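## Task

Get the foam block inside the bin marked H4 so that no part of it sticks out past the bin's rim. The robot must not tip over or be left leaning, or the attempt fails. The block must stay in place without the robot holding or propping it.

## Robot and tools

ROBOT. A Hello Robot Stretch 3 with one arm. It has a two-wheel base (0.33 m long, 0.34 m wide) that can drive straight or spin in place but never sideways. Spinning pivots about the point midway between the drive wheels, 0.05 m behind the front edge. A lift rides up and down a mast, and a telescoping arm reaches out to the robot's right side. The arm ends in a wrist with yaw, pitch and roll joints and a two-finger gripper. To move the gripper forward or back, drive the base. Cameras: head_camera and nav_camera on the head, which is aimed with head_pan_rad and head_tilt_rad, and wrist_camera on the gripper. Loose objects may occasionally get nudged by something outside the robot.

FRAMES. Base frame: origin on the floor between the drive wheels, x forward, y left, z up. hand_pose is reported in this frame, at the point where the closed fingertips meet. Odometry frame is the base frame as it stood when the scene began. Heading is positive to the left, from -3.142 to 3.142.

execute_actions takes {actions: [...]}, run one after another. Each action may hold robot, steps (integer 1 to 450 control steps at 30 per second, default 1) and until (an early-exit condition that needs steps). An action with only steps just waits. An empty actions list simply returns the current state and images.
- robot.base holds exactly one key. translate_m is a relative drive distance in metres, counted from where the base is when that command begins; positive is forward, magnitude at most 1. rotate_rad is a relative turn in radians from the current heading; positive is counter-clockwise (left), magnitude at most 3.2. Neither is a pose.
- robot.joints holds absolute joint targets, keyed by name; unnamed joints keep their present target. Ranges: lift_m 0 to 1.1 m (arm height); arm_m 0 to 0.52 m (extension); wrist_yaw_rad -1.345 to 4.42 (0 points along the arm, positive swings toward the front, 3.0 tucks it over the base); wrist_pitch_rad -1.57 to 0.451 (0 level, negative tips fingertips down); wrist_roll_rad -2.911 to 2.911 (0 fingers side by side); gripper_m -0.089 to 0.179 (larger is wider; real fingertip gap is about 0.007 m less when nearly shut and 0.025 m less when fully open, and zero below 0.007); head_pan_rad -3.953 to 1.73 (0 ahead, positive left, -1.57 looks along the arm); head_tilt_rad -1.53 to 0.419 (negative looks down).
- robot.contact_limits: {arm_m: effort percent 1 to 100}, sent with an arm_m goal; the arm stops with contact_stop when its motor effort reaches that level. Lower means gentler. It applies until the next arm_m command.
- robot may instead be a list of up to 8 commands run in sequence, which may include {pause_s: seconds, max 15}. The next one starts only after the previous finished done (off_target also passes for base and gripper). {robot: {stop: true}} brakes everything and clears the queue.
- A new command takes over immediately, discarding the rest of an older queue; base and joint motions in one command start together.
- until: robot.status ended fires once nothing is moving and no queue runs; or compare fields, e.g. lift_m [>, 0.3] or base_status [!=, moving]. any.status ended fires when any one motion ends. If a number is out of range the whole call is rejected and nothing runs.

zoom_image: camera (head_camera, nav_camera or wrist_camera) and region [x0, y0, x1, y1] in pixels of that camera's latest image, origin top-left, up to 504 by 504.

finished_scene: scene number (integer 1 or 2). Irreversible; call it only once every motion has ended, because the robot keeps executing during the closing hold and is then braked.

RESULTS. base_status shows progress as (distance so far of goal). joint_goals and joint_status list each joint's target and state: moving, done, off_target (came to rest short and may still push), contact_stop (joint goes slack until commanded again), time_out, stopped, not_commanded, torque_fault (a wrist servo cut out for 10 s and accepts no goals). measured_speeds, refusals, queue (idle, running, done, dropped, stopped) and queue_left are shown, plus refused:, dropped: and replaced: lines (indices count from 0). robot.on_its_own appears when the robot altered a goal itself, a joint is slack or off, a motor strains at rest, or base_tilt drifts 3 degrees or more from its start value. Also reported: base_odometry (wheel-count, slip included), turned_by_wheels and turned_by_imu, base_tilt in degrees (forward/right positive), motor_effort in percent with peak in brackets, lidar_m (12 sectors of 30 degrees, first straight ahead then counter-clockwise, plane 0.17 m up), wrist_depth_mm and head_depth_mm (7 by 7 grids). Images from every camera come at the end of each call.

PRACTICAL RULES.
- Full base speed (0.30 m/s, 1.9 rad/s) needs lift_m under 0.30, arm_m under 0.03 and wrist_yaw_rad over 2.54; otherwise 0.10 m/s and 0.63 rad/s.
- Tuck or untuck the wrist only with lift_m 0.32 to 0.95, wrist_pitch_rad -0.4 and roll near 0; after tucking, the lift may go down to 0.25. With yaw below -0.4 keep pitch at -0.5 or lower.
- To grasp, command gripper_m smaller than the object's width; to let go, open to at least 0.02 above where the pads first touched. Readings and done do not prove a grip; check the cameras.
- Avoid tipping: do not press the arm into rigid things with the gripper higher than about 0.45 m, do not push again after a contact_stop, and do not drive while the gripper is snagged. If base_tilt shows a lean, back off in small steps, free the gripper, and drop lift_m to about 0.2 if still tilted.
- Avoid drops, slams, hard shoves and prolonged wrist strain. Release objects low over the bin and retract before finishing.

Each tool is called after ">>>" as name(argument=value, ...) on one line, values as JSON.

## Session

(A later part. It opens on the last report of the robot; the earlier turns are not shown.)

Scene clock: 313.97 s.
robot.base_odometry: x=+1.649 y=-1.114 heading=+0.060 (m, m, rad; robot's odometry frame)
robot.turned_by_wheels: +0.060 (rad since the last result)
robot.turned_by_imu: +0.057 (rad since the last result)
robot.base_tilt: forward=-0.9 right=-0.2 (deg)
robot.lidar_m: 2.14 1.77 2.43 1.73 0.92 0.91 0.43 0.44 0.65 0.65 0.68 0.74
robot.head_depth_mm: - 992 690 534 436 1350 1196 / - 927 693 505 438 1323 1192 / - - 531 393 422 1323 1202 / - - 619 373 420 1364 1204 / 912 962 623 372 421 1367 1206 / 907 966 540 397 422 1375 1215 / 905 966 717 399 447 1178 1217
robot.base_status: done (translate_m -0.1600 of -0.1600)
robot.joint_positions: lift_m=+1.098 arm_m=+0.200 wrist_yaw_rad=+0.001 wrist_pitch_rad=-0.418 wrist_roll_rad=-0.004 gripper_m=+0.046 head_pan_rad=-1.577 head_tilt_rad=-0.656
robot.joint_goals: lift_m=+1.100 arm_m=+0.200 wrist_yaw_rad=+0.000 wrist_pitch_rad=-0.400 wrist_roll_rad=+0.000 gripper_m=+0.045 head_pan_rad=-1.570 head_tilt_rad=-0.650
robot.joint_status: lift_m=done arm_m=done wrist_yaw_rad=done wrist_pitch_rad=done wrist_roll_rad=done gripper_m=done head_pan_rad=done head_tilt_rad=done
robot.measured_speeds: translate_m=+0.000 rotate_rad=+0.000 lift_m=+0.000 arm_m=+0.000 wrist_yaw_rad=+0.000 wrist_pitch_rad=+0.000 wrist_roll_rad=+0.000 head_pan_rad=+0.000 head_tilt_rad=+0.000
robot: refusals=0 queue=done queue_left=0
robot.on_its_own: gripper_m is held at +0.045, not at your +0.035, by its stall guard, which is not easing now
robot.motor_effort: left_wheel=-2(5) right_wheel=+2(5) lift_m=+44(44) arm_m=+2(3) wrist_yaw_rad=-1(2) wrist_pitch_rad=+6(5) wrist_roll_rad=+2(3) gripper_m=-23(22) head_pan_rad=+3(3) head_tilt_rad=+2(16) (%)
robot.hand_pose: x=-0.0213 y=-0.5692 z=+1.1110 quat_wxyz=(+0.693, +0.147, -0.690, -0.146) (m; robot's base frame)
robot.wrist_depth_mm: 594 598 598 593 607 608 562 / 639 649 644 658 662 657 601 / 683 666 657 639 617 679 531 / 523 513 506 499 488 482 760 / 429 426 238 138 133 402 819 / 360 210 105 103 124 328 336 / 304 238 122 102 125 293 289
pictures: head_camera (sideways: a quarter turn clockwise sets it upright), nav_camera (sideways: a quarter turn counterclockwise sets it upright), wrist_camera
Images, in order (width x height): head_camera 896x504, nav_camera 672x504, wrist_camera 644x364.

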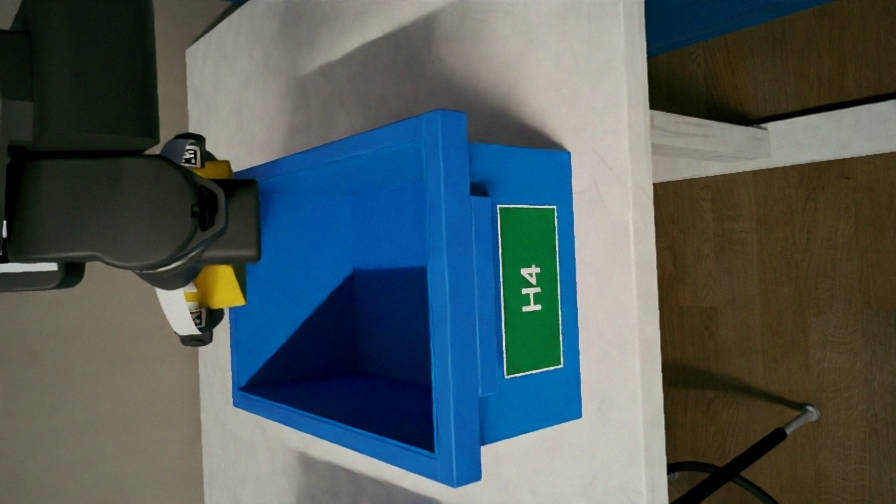

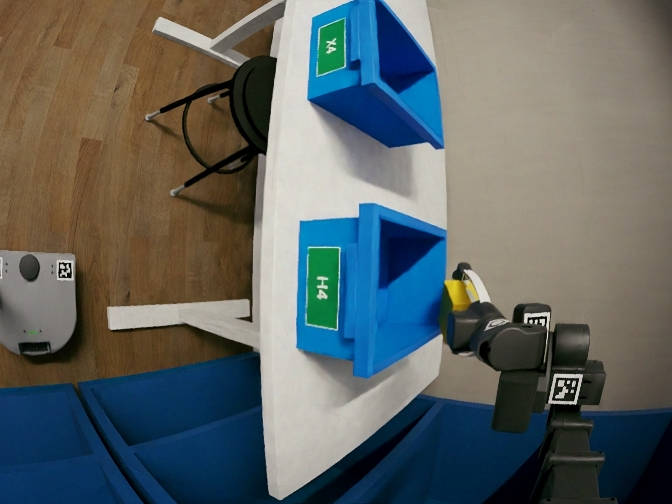

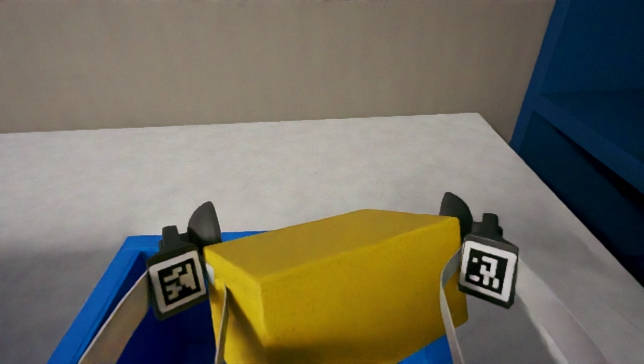

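>>> execute_actions(actions=[{"robot":[{"base":{"translate_m":0.035},"joints":{"arm_m":0.27}},{"joints":{"arm_m":0.345,"wrist_pitch_rad":-0.8}}],"steps":450,"until":{"robot":{"status":"ended"}}}])

Scene clock: 357.27 s.
robot.base_odometry: x=+1.684 y=-1.112 heading=+0.060 (m, m, rad; robot's odometry frame)
robot.turned_by_wheels: +0.000 (rad since the last result)
robot.turned_by_imu: -0.002 (rad since the last result)
robot.base_tilt: forward=-0.8 right=-0.3 (deg)
robot.lidar_m: 2.11 1.74 2.41 2.67 0.92 0.94 0.47 0.47 0.66 0.73 0.66 0.71
robot.head_depth_mm: 927 923 691 534 436 1353 1191 / 951 368 381 537 438 1191 1165 / 949 354 378 523 439 1362 1200 / - 353 378 525 441 1363 1209 / 912 354 377 529 444 1369 1204 / 908 368 631 546 445 1373 1214 / 904 971 717 551 447 1348 1212
robot.base_status: done (translate_m +0.0350 of +0.0350)
robot.joint_positions: lift_m=+1.098 arm_m=+0.345 wrist_yaw_rad=+0.001 wrist_pitch_rad=-0.652 wrist_roll_rad=-0.009 gripper_m=+0.046 head_pan_rad=-1.577 head_tilt_rad=-0.656
robot.joint_goals: lift_m=+1.100 arm_m=+0.345 wrist_yaw_rad=+0.000 wrist_pitch_rad=-0.800 wrist_roll_rad=+0.000 gripper_m=+0.045 head_pan_rad=-1.570 head_tilt_rad=-0.650
robot.joint_status: lift_m=done arm_m=done wrist_yaw_rad=done wrist_pitch_rad=off_target wrist_roll_rad=done gripper_m=done head_pan_rad=done head_tilt_rad=done
robot.measured_speeds: translate_m=+0.000 rotate_rad=+0.000 lift_m=+0.000 arm_m=+0.000 wrist_yaw_rad=+0.000 wrist_pitch_rad=+0.000 wrist_roll_rad=+0.000 head_pan_rad=+0.000 head_tilt_rad=+0.000
robot: refusals=0 queue=dropped queue_left=0
robot.on_its_own: gripper_m is held at +0.045, not at your +0.035, by its stall guard, which is not easing now; wrist_pitch_rad is at rest, and its effort (-46) is outside its rest range (-20 to +32)
robot.motor_effort: left_wheel=-1(3) right_wheel=+1(7) lift_m=+39(44) arm_m=-1(5) wrist_yaw_rad=-1(1) wrist_pitch_rad=-46(66) wrist_roll_rad=+5(6) gripper_m=-22(23) head_pan_rad=+3(4) head_tilt_rad=+2(2) (%)
robot.hand_pose: x=-0.0214 y=-0.6790 z=+1.0625 quat_wxyz=(+0.673, +0.228, -0.666, -0.226) (m; robot's base frame)
robot.wrist_depth_mm: 480 492 494 497 498 512 504 / 519 508 502 490 481 477 531 / 425 424 418 412 405 401 412 / 368 364 358 166 341 347 345 / 321 319 128 126 127 307 301 / 287 282 110 108 127 167 272 / 256 172 170 110 173 150 245
pictures: head_camera (sideways: a quarter turn clockwise sets it upright), nav_camera (sideways: a quarter turn counterclockwise sets it upright), wrist_camera
Images, in order (width x height): head_camera 896x504, nav_camera 672x504, wrist_camera 644x364.

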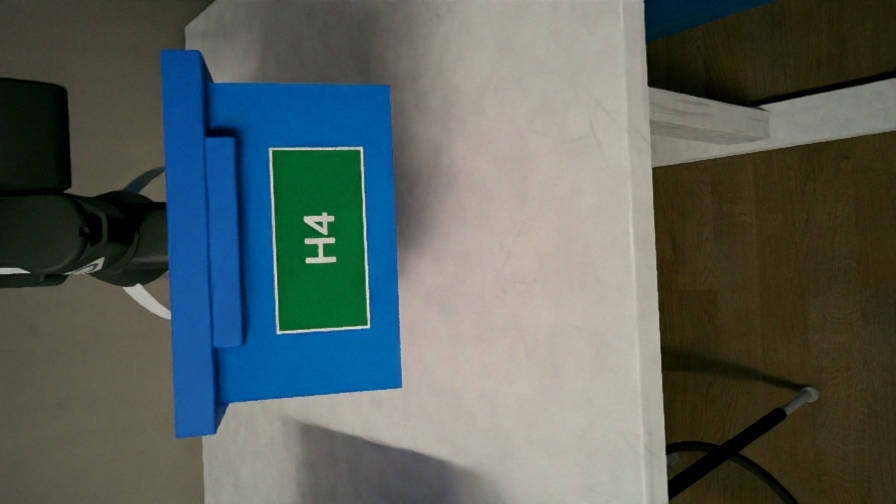

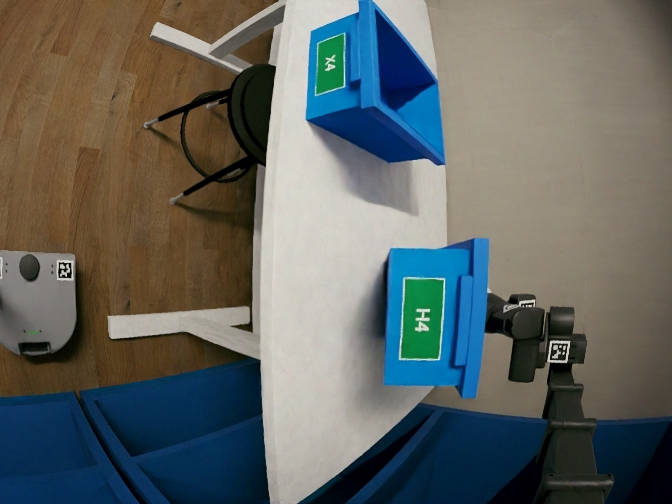

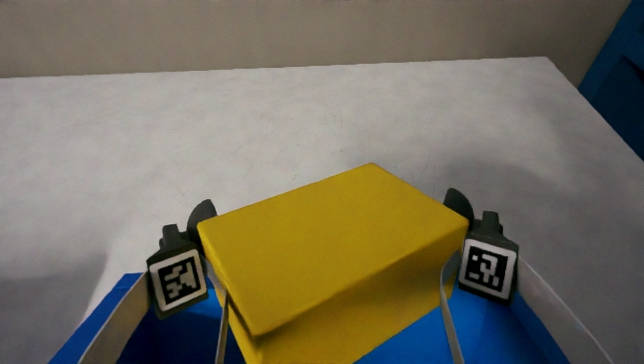

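>>> execute_actions(actions=[{"robot":[{"joints":{"wrist_pitch_rad":-0.3}},{"joints":{"arm_m":0.24}}],"steps":450,"until":{"robot":{"status":"ended"}}}])

Scene clock: 364.97 s.
robot.base_odometry: x=+1.684 y=-1.112 heading=+0.060 (m, m, rad; robot's odometry frame)
robot.turned_by_wheels: +0.000 (rad since the last result)
robot.turned_by_imu: -0.002 (rad since the last result)
robot.base_tilt: forward=-0.8 right=-0.3 (deg)
robot.lidar_m: 2.11 1.74 2.41 2.68 0.92 0.94 0.47 0.47 0.66 0.73 0.66 0.71
robot.head_depth_mm: 929 978 691 502 436 1357 1200 / - 981 494 387 420 1189 1169 / - 581 613 370 418 1356 1203 / - 581 619 393 419 1362 1205 / 910 950 605 389 419 1370 1212 / 907 965 658 397 444 1374 1211 / 903 968 719 550 447 1348 1213
robot.base_status: done (translate_m +0.0350 of +0.0350)
robot.joint_positions: lift_m=+1.098 arm_m=+0.240 wrist_yaw_rad=+0.001 wrist_pitch_rad=-0.325 wrist_roll_rad=-0.003 gripper_m=+0.046 head_pan_rad=-1.577 head_tilt_rad=-0.655
robot.joint_goals: lift_m=+1.100 arm_m=+0.240 wrist_yaw_rad=+0.000 wrist_pitch_rad=-0.300 wrist_roll_rad=+0.000 gripper_m=+0.045 head_pan_rad=-1.570 head_tilt_rad=-0.650
robot.joint_status: lift_m=done arm_m=done wrist_yaw_rad=done wrist_pitch_rad=done wrist_roll_rad=done gripper_m=done head_pan_rad=done head_tilt_rad=done
robot.measured_speeds: translate_m=+0.000 rotate_rad=+0.000 lift_m=+0.000 arm_m=+0.000 wrist_yaw_rad=+0.000 wrist_pitch_rad=+0.000 wrist_roll_rad=+0.000 head_pan_rad=+0.000 head_tilt_rad=+0.000
robot: refusals=0 queue=done queue_left=0
robot.on_its_own: gripper_m is held at +0.045, not at your +0.035, by its stall guard, which is not easing now
robot.motor_effort: left_wheel=-1(1) right_wheel=+1(1) lift_m=+40(39) arm_m=-3(4) wrist_yaw_rad=-2(2) wrist_pitch_rad=+8(45) wrist_roll_rad=+2(5) gripper_m=-23(23) head_pan_rad=+4(3) head_tilt_rad=+2(2) (%)
robot.hand_pose: x=-0.0213 y=-0.6204 z=+1.1326 quat_wxyz=(+0.699, +0.115, -0.696, -0.114) (m; robot's base frame)
robot.wrist_depth_mm: 545 546 550 553 558 566 532 / 584 590 592 594 599 600 565 / 643 640 645 655 657 659 598 / 643 633 610 598 580 574 641 / 495 494 133 129 130 459 701 / 406 410 108 105 126 - 370 / 345 325 160 108 166 312 319
pictures: head_camera (sideways: a quarter turn clockwise sets it upright), nav_camera (sideways: a quarter turn counterclockwise sets it upright), wrist_camera
Images, in order (width x height): head_camera 896x504, nav_camera 672x504, wrist_camera 644x364.

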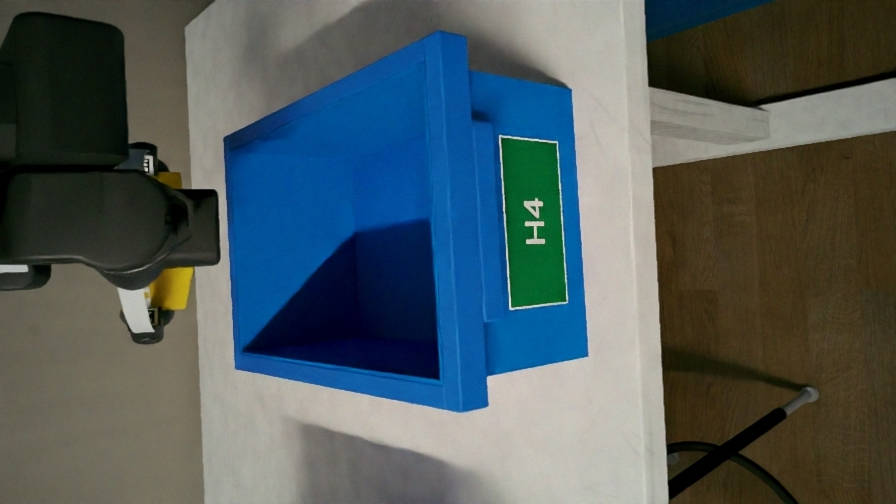

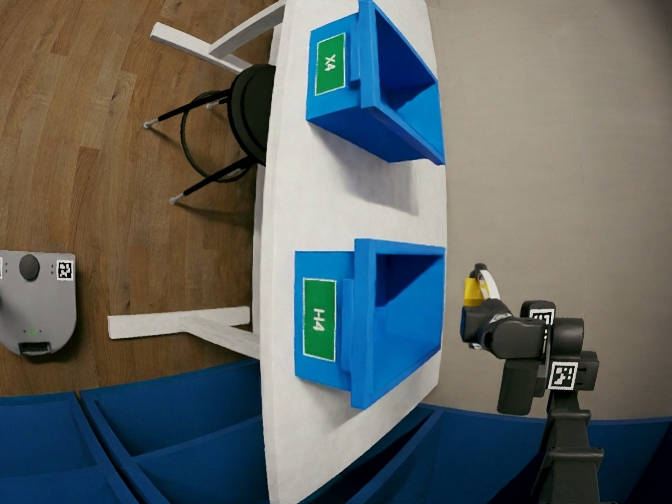

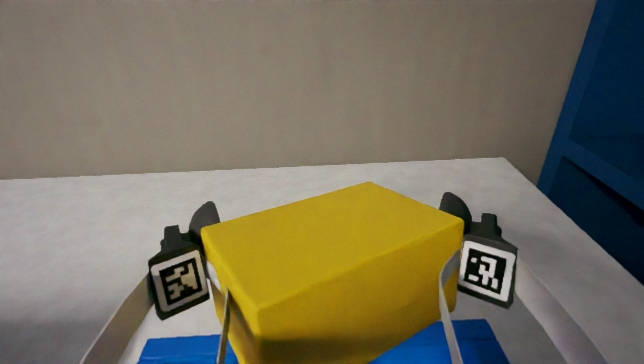

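>>> execute_actions(actions=[{"robot":[{"joints":{"arm_m":0.15}},{"joints":{"wrist_pitch_rad":-0.65,"arm_m":0.18}}],"steps":450,"until":{"robot":{"status":"ended"}}}])

Scene clock: 381.40 s.
robot.base_odometry: x=+1.684 y=-1.112 heading=+0.060 (m, m, rad; robot's odometry frame)
robot.turned_by_wheels: +0.000 (rad since the last result)
robot.turned_by_imu: -0.001 (rad since the last result)
robot.base_tilt: forward=-0.8 right=-0.4 (deg)
robot.lidar_m: 2.11 1.73 2.40 2.67 0.92 0.95 0.47 0.47 0.66 0.73 0.66 0.71
robot.head_depth_mm: - 921 691 502 436 1360 1197 / - 929 496 388 421 1189 1170 / - - 624 370 418 1357 1208 / - - 622 394 419 1367 1205 / 911 977 617 389 419 1368 1209 / 908 966 658 411 445 1371 1211 / 905 972 717 551 447 1345 1217
robot.base_status: done (translate_m +0.0350 of +0.0350)
robot.joint_positions: lift_m=+1.098 arm_m=+0.180 wrist_yaw_rad=+0.005 wrist_pitch_rad=-0.622 wrist_roll_rad=-0.016 gripper_m=+0.046 head_pan_rad=-1.577 head_tilt_rad=-0.655
robot.joint_goals: lift_m=+1.100 arm_m=+0.180 wrist_yaw_rad=+0.000 wrist_pitch_rad=-0.650 wrist_roll_rad=+0.000 gripper_m=+0.045 head_pan_rad=-1.570 head_tilt_rad=-0.650
robot.joint_status: lift_m=done arm_m=done wrist_yaw_rad=done wrist_pitch_rad=done wrist_roll_rad=done gripper_m=done head_pan_rad=done head_tilt_rad=done
robot.measured_speeds: translate_m=+0.000 rotate_rad=+0.000 lift_m=+0.000 arm_m=+0.000 wrist_yaw_rad=+0.000 wrist_pitch_rad=+0.000 wrist_roll_rad=+0.000 head_pan_rad=+0.000 head_tilt_rad=+0.000
robot: refusals=0 queue=done queue_left=0
robot.on_its_own: gripper_m is held at +0.045, not at your +0.035, by its stall guard, which is not easing now
robot.motor_effort: left_wheel=+0(1) right_wheel=-1(1) lift_m=+39(40) arm_m=+3(4) wrist_yaw_rad=-7(6) wrist_pitch_rad=-9(9) wrist_roll_rad=+10(10) gripper_m=-23(23) head_pan_rad=+4(4) head_tilt_rad=+2(1) (%)
robot.hand_pose: x=-0.0205 y=-0.5189 z=+1.0683 quat_wxyz=(+0.679, +0.220, -0.667, -0.213) (m; robot's base frame)
robot.wrist_depth_mm: 630 632 627 633 630 639 571 / 528 528 520 515 507 499 686 / 441 436 234 238 236 417 444 / 375 361 252 252 248 349 354 / 325 204 132 129 130 314 311 / 288 160 107 106 126 - 279 / 259 169 130 109 218 155 251
pictures: head_camera (sideways: a quarter turn clockwise sets it upright), nav_camera (sideways: a quarter turn counterclockwise sets it upright), wrist_camera
Images, in order (width x height): head_camera 896x504, nav_camera 672x504, wrist_camera 644x364.

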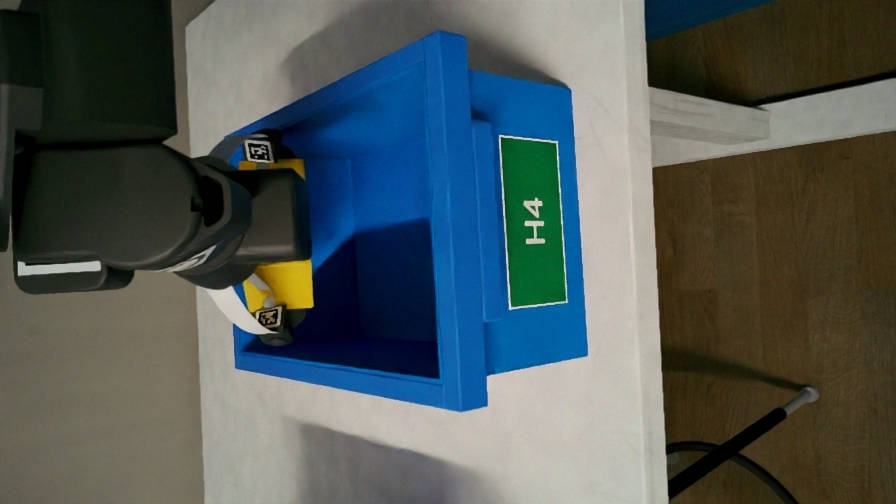

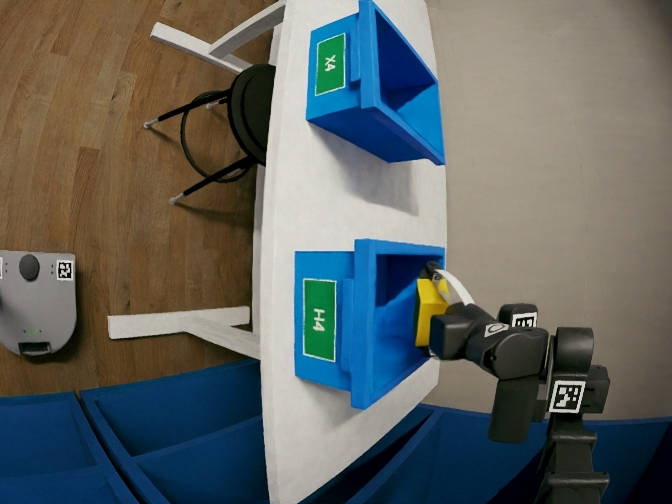

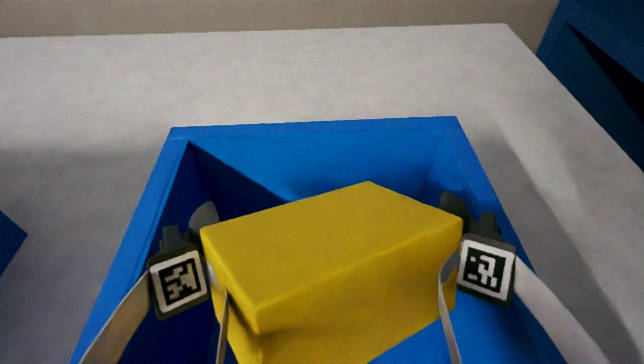

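>>> execute_actions(actions=[{"robot":[{"base":{"translate_m":0.015}},{"joints":{"wrist_pitch_rad":-0.9,"arm_m":0.22}}],"steps":450,"until":{"robot":{"status":"ended"}}}])

Scene clock: 389.77 s.
robot.base_odometry: x=+1.699 y=-1.112 heading=+0.060 (m, m, rad; robot's odometry frame)
robot.turned_by_wheels: +0.000 (rad since the last result)
robot.turned_by_imu: -0.002 (rad since the last result)
robot.base_tilt: forward=-0.8 right=-0.3 (deg)
robot.lidar_m: 2.09 1.73 2.39 2.68 0.92 0.96 0.48 0.49 0.66 1.07 0.66 0.70
robot.head_depth_mm: - 973 693 401 436 1356 1198 / - 956 510 372 420 1182 1175 / - - 510 369 418 1361 1204 / - - 466 393 419 1366 1205 / 912 970 526 388 420 1370 1207 / 905 961 713 515 445 1373 1209 / 903 968 716 551 447 1315 1217
robot.base_status: done (translate_m +0.0150 of +0.0150)
robot.joint_positions: lift_m=+1.098 arm_m=+0.220 wrist_yaw_rad=-0.004 wrist_pitch_rad=-0.909 wrist_roll_rad=-0.004 gripper_m=+0.046 head_pan_rad=-1.577 head_tilt_rad=-0.655
robot.joint_goals: lift_m=+1.100 arm_m=+0.220 wrist_yaw_rad=+0.000 wrist_pitch_rad=-0.900 wrist_roll_rad=+0.000 gripper_m=+0.045 head_pan_rad=-1.570 head_tilt_rad=-0.650
robot.joint_status: lift_m=done arm_m=done wrist_yaw_rad=done wrist_pitch_rad=done wrist_roll_rad=done gripper_m=done head_pan_rad=done head_tilt_rad=done
robot.measured_speeds: translate_m=+0.000 rotate_rad=+0.000 lift_m=+0.000 arm_m=+0.000 wrist_yaw_rad=+0.000 wrist_pitch_rad=+0.000 wrist_roll_rad=+0.000 head_pan_rad=+0.000 head_tilt_rad=+0.000
robot: refusals=0 queue=done queue_left=0
robot.on_its_own: gripper_m is held at +0.045, not at your +0.035, by its stall guard, which is not easing now
robot.motor_effort: left_wheel=-1(3) right_wheel=+2(6) lift_m=+39(40) arm_m=+2(2) wrist_yaw_rad=+4(6) wrist_pitch_rad=+3(10) wrist_roll_rad=+3(10) gripper_m=-23(23) head_pan_rad=+3(3) head_tilt_rad=+2(1) (%)
robot.hand_pose: x=-0.0221 y=-0.5032 z=+1.0202 quat_wxyz=(+0.636, +0.310, -0.634, -0.311) (m; robot's base frame)
robot.wrist_depth_mm: 354 179 175 174 176 171 335 / 321 164 201 206 212 160 305 / 295 148 238 256 250 163 276 / 270 145 258 260 255 167 130 / 244 137 132 129 131 153 119 / 116 122 107 105 126 162 114 / 108 148 187 108 141 177 110
pictures: head_camera (sideways: a quarter turn clockwise sets it upright), nav_camera (sideways: a quarter turn counterclockwise sets it upright), wrist_camera
Images, in order (width x height): head_camera 896x504, nav_camera 672x504, wrist_camera 644x364.

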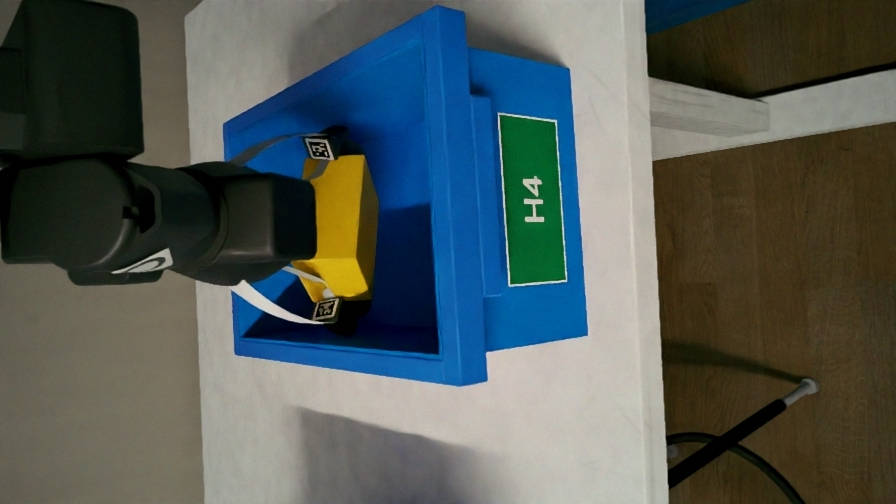

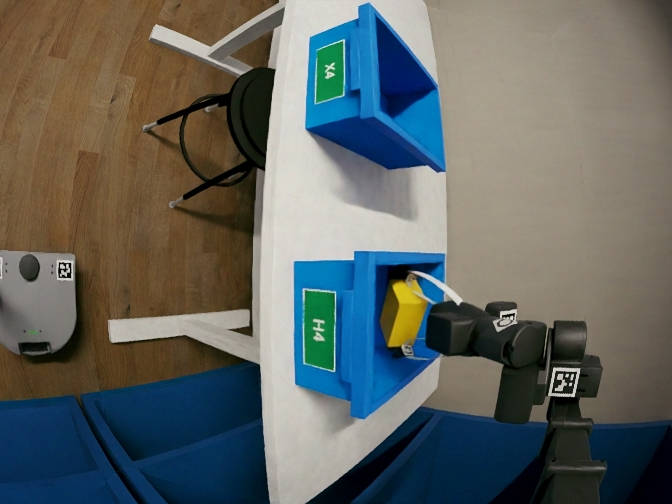

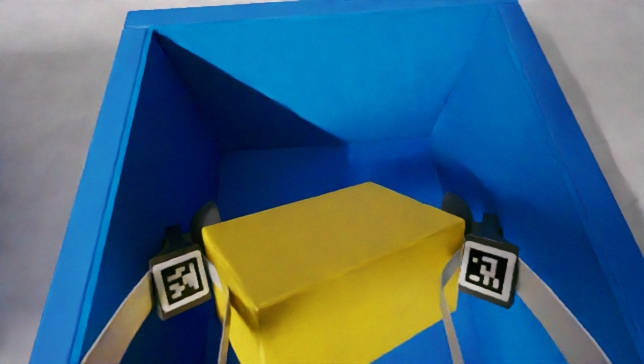

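>>> execute_actions(actions=[{"robot":[{"joints":{"lift_m":1.07}},{"joints":{"gripper_m":0.13}},{"pause_s":1},{"joints":{"lift_m":1.1}}],"steps":450,"until":{"robot":{"status":"ended"}}}])

Scene clock: 402.40 s.
robot.base_odometry: x=+1.699 y=-1.112 heading=+0.060 (m, m, rad; robot's odometry frame)
robot.turned_by_wheels: +0.000 (rad since the last result)
robot.turned_by_imu: -0.002 (rad since the last result)
robot.base_tilt: forward=-0.9 right=-0.3 (deg)
robot.lidar_m: 2.09 1.73 2.40 2.67 0.92 0.96 0.48 0.49 0.66 1.08 0.66 0.70
robot.head_depth_mm: - 973 691 403 436 1359 1193 / - 956 512 372 420 1180 1179 / - - 620 369 418 1360 1206 / - - 621 392 419 1364 1202 / 911 969 582 387 420 1371 1209 / 904 962 685 514 445 1375 1215 / 904 967 718 552 447 1314 1216
robot.base_status: done (translate_m +0.0150 of +0.0150)
robot.joint_positions: lift_m=+1.098 arm_m=+0.220 wrist_yaw_rad=-0.004 wrist_pitch_rad=-0.912 wrist_roll_rad=-0.004 gripper_m=+0.130 head_pan_rad=-1.577 head_tilt_rad=-0.655
robot.joint_goals: lift_m=+1.100 arm_m=+0.220 wrist_yaw_rad=+0.000 wrist_pitch_rad=-0.900 wrist_roll_rad=+0.000 gripper_m=+0.130 head_pan_rad=-1.570 head_tilt_rad=-0.650
robot.joint_status: lift_m=done arm_m=done wrist_yaw_rad=done wrist_pitch_rad=done wrist_roll_rad=done gripper_m=done head_pan_rad=done head_tilt_rad=done
robot.measured_speeds: translate_m=+0.000 rotate_rad=+0.000 lift_m=+0.000 arm_m=+0.000 wrist_yaw_rad=+0.000 wrist_pitch_rad=+0.000 wrist_roll_rad=+0.000 head_pan_rad=+0.000 head_tilt_rad=+0.000
robot: refusals=0 queue=done queue_left=0
robot.motor_effort: left_wheel=-2(2) right_wheel=+3(3) lift_m=+45(47) arm_m=+2(2) wrist_yaw_rad=+4(4) wrist_pitch_rad=+4(4) wrist_roll_rad=+2(3) gripper_m=+4(88) head_pan_rad=+4(3) head_tilt_rad=+2(2) (%)
robot.hand_pose: x=-0.0221 y=-0.5025 z=+1.0196 quat_wxyz=(+0.636, +0.311, -0.634, -0.312) (m; robot's base frame)
robot.wrist_depth_mm: 346 172 173 174 177 172 332 / 315 161 202 208 211 153 303 / 291 156 245 258 253 155 275 / 265 153 259 260 255 159 249 / 124 140 244 241 241 142 120 / 114 128 224 181 221 - 111 / 107 154 174 170 174 169 105
pictures: head_camera (sideways: a quarter turn clockwise sets it upright), nav_camera (sideways: a quarter turn counterclockwise sets it upright), wrist_camera
Images, in order (width x height): head_camera 896x504, nav_camera 672x504, wrist_camera 644x364.

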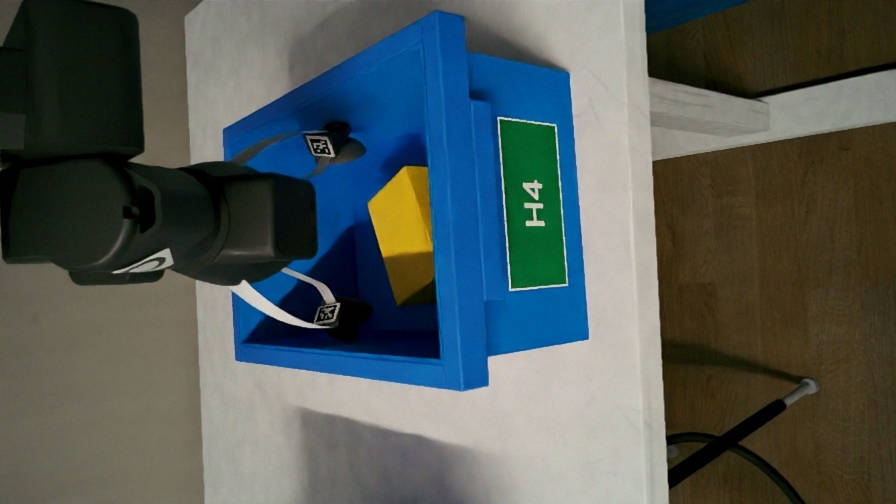

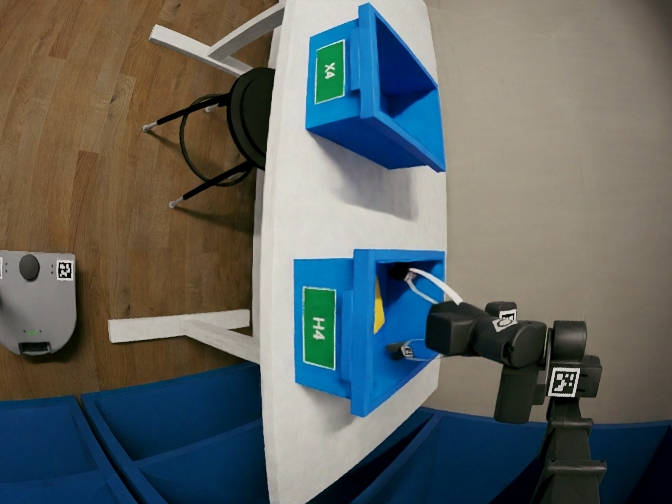

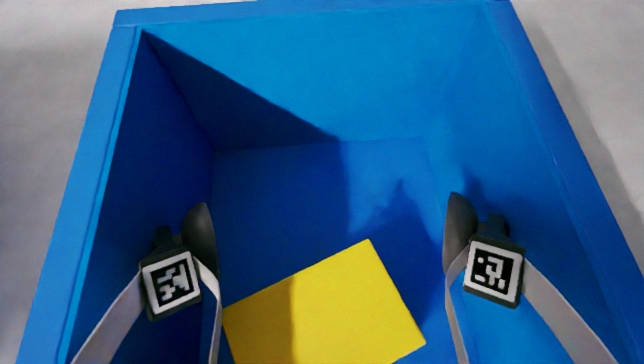

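>>> execute_actions(actions=[])

Scene clock: 418.77 s.
robot.base_odometry: x=+1.699 y=-1.112 heading=+0.060 (m, m, rad; robot's odometry frame)
robot.turned_by_wheels: +0.000 (rad since the last result)
robot.turned_by_imu: -0.001 (rad since the last result)
robot.base_tilt: forward=-0.9 right=-0.2 (deg)
robot.lidar_m: 2.09 1.72 2.40 2.67 0.92 0.96 0.48 0.49 0.66 1.08 0.66 0.70
robot.head_depth_mm: - 972 690 402 436 1354 1194 / - 957 512 372 420 1176 1181 / - - 619 370 418 1358 1201 / - - 621 393 419 1365 1201 / 912 969 584 387 420 1367 1205 / 906 964 686 514 445 1374 1211 / 904 969 716 551 447 1320 1211
robot.base_status: done (translate_m +0.0150 of +0.0150)
robot.joint_positions: lift_m=+1.098 arm_m=+0.220 wrist_yaw_rad=-0.004 wrist_pitch_rad=-0.912 wrist_roll_rad=-0.004 gripper_m=+0.130 head_pan_rad=-1.577 head_tilt_rad=-0.655
robot.joint_goals: lift_m=+1.100 arm_m=+0.220 wrist_yaw_rad=+0.000 wrist_pitch_rad=-0.900 wrist_roll_rad=+0.000 gripper_m=+0.130 head_pan_rad=-1.570 head_tilt_rad=-0.650
robot.joint_status: lift_m=done arm_m=done wrist_yaw_rad=done wrist_pitch_rad=done wrist_roll_rad=done gripper_m=done head_pan_rad=done head_tilt_rad=done
robot.measured_speeds: translate_m=+0.000 rotate_rad=+0.000 lift_m=+0.000 arm_m=+0.000 wrist_yaw_rad=+0.000 wrist_pitch_rad=+0.000 wrist_roll_rad=+0.000 head_pan_rad=+0.000 head_tilt_rad=+0.000
robot: refusals=0 queue=done queue_left=0
robot.motor_effort: left_wheel=-2(2) right_wheel=+3(3) lift_m=+45(45) arm_m=+2(2) wrist_yaw_rad=+5(4) wrist_pitch_rad=+4(4) wrist_roll_rad=+3(3) gripper_m=+4(4) head_pan_rad=+4(4) head_tilt_rad=+1(2) (%)
robot.hand_pose: x=-0.0221 y=-0.5025 z=+1.0196 quat_wxyz=(+0.636, +0.311, -0.634, -0.312) (m; robot's base frame)
robot.wrist_depth_mm: 348 172 173 173 177 172 331 / 318 161 201 207 210 153 302 / 290 156 247 257 252 155 275 / 264 153 258 260 255 159 250 / 124 140 243 242 240 143 120 / 115 128 224 182 222 - 111 / 107 153 174 170 174 171 105
pictures: head_camera (sideways: a quarter turn clockwise sets it upright), nav_camera (sideways: a quarter turn counterclockwise sets it upright), wrist_camera
Images, in order (width x height): head_camera 896x504, nav_camera 672x504, wrist_camera 644x364.

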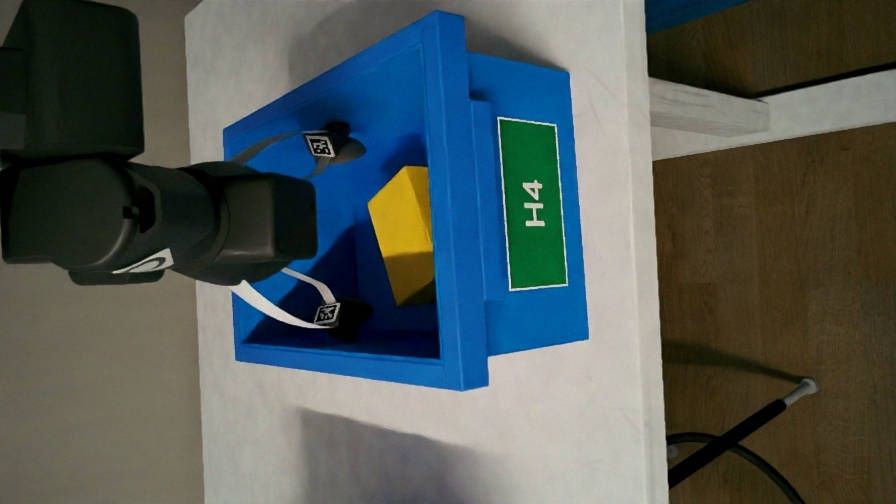

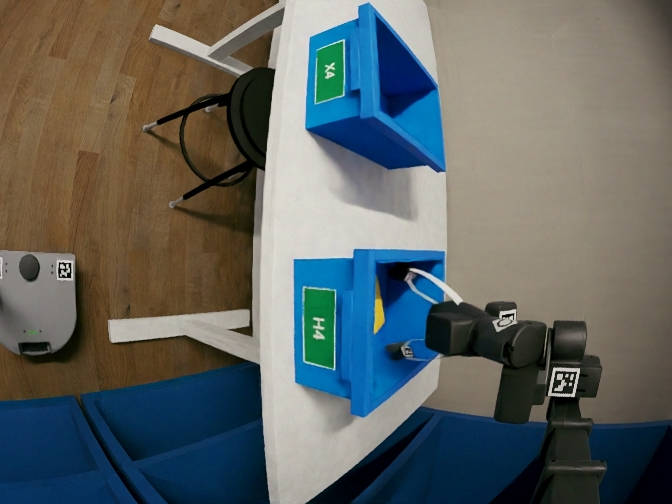

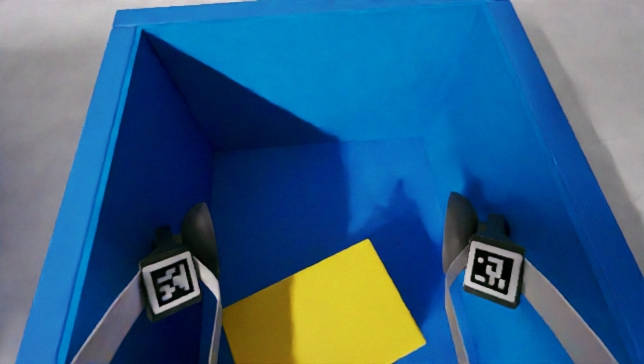

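>>> execute_actions(actions=[{"robot":[{"joints":{"gripper_m":0.115}},{"joints":{"wrist_pitch_rad":-0.35,"arm_m":0.19}},{"joints":{"arm_m":0.0}}],"steps":450,"until":{"robot":{"status":"ended"}}}])

Scene clock: 428.73 s.
robot.base_odometry: x=+1.699 y=-1.112 heading=+0.060 (m, m, rad; robot's odometry frame)
robot.turned_by_wheels: +0.000 (rad since the last result)
robot.turned_by_imu: -0.002 (rad since the last result)
robot.base_tilt: forward=-0.9 right=-0.2 (deg)
robot.lidar_m: 2.09 1.73 2.40 2.66 0.92 0.96 0.48 0.49 0.66 1.08 0.65 0.70
robot.head_depth_mm: - - - - - 1358 1198 / - - - - - 1245 1175 / - - - - - 1356 1202 / - - - 364 419 1358 1204 / 909 966 583 388 420 1371 1212 / 907 966 713 515 445 1376 1212 / 903 969 716 551 447 1317 1217
robot.base_status: done (translate_m +0.0150 of +0.0150)
robot.joint_positions: lift_m=+1.098 arm_m=+0.003 wrist_yaw_rad=-0.001 wrist_pitch_rad=-0.371 wrist_roll_rad=-0.004 gripper_m=+0.115 head_pan_rad=-1.577 head_tilt_rad=-0.655
robot.joint_goals: lift_m=+1.100 arm_m=+0.000 wrist_yaw_rad=+0.000 wrist_pitch_rad=-0.350 wrist_roll_rad=+0.000 gripper_m=+0.115 head_pan_rad=-1.570 head_tilt_rad=-0.650
robot.joint_status: lift_m=done arm_m=done wrist_yaw_rad=done wrist_pitch_rad=done wrist_roll_rad=done gripper_m=done head_pan_rad=done head_tilt_rad=done
robot.measured_speeds: translate_m=+0.000 rotate_rad=+0.000 lift_m=+0.000 arm_m=+0.000 wrist_yaw_rad=+0.000 wrist_pitch_rad=+0.000 wrist_roll_rad=+0.000 head_pan_rad=+0.000 head_tilt_rad=+0.000
robot: refusals=0 queue=done queue_left=0
robot.motor_effort: left_wheel=-2(2) right_wheel=+2(3) lift_m=+44(45) arm_m=-3(3) wrist_yaw_rad=+1(5) wrist_pitch_rad=+7(8) wrist_roll_rad=+3(3) gripper_m=+0(63) head_pan_rad=+4(3) head_tilt_rad=+2(2) (%)
robot.hand_pose: x=-0.0217 y=-0.3780 z=+1.1217 quat_wxyz=(+0.697, +0.131, -0.693, -0.131) (m; robot's base frame)
robot.wrist_depth_mm: 770 771 781 783 788 778 752 / 848 845 843 851 858 832 799 / 795 762 725 719 699 794 603 / 394 561 418 424 408 523 969 / 342 440 330 433 398 440 421 / 332 390 314 306 314 336 351 / 319 314 279 301 302 195 306
pictures: head_camera (sideways: a quarter turn clockwise sets it upright), nav_camera (sideways: a quarter turn counterclockwise sets it upright), wrist_camera
Images, in order (width x height): head_camera 896x504, nav_camera 672x504, wrist_camera 644x364.

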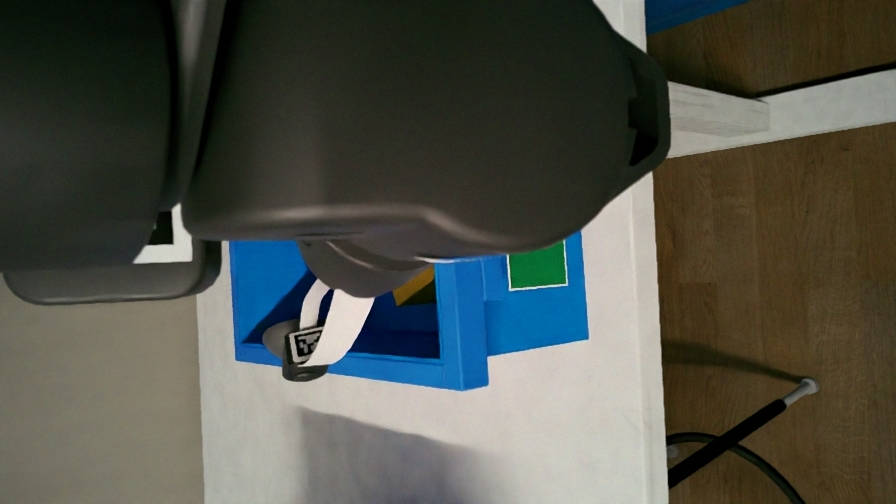

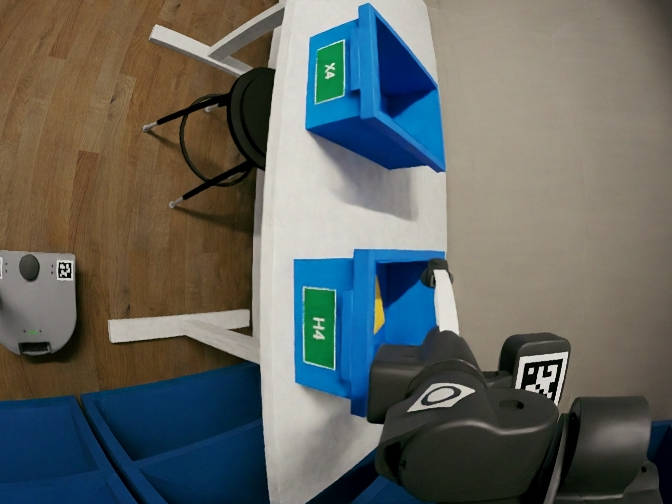

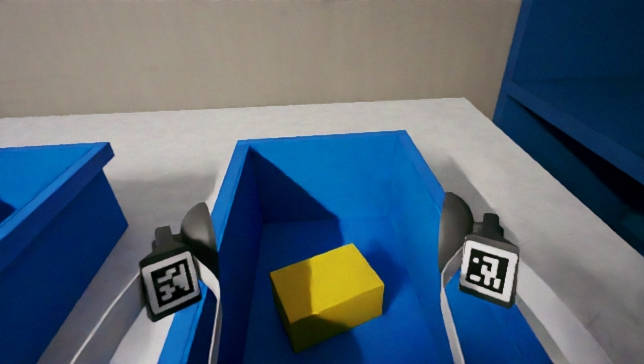

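The block is in the bin, the bin hasn't moved, and the gripper is clear.

>>> finished_scene(scene=2)

The scene is finished: the task was done.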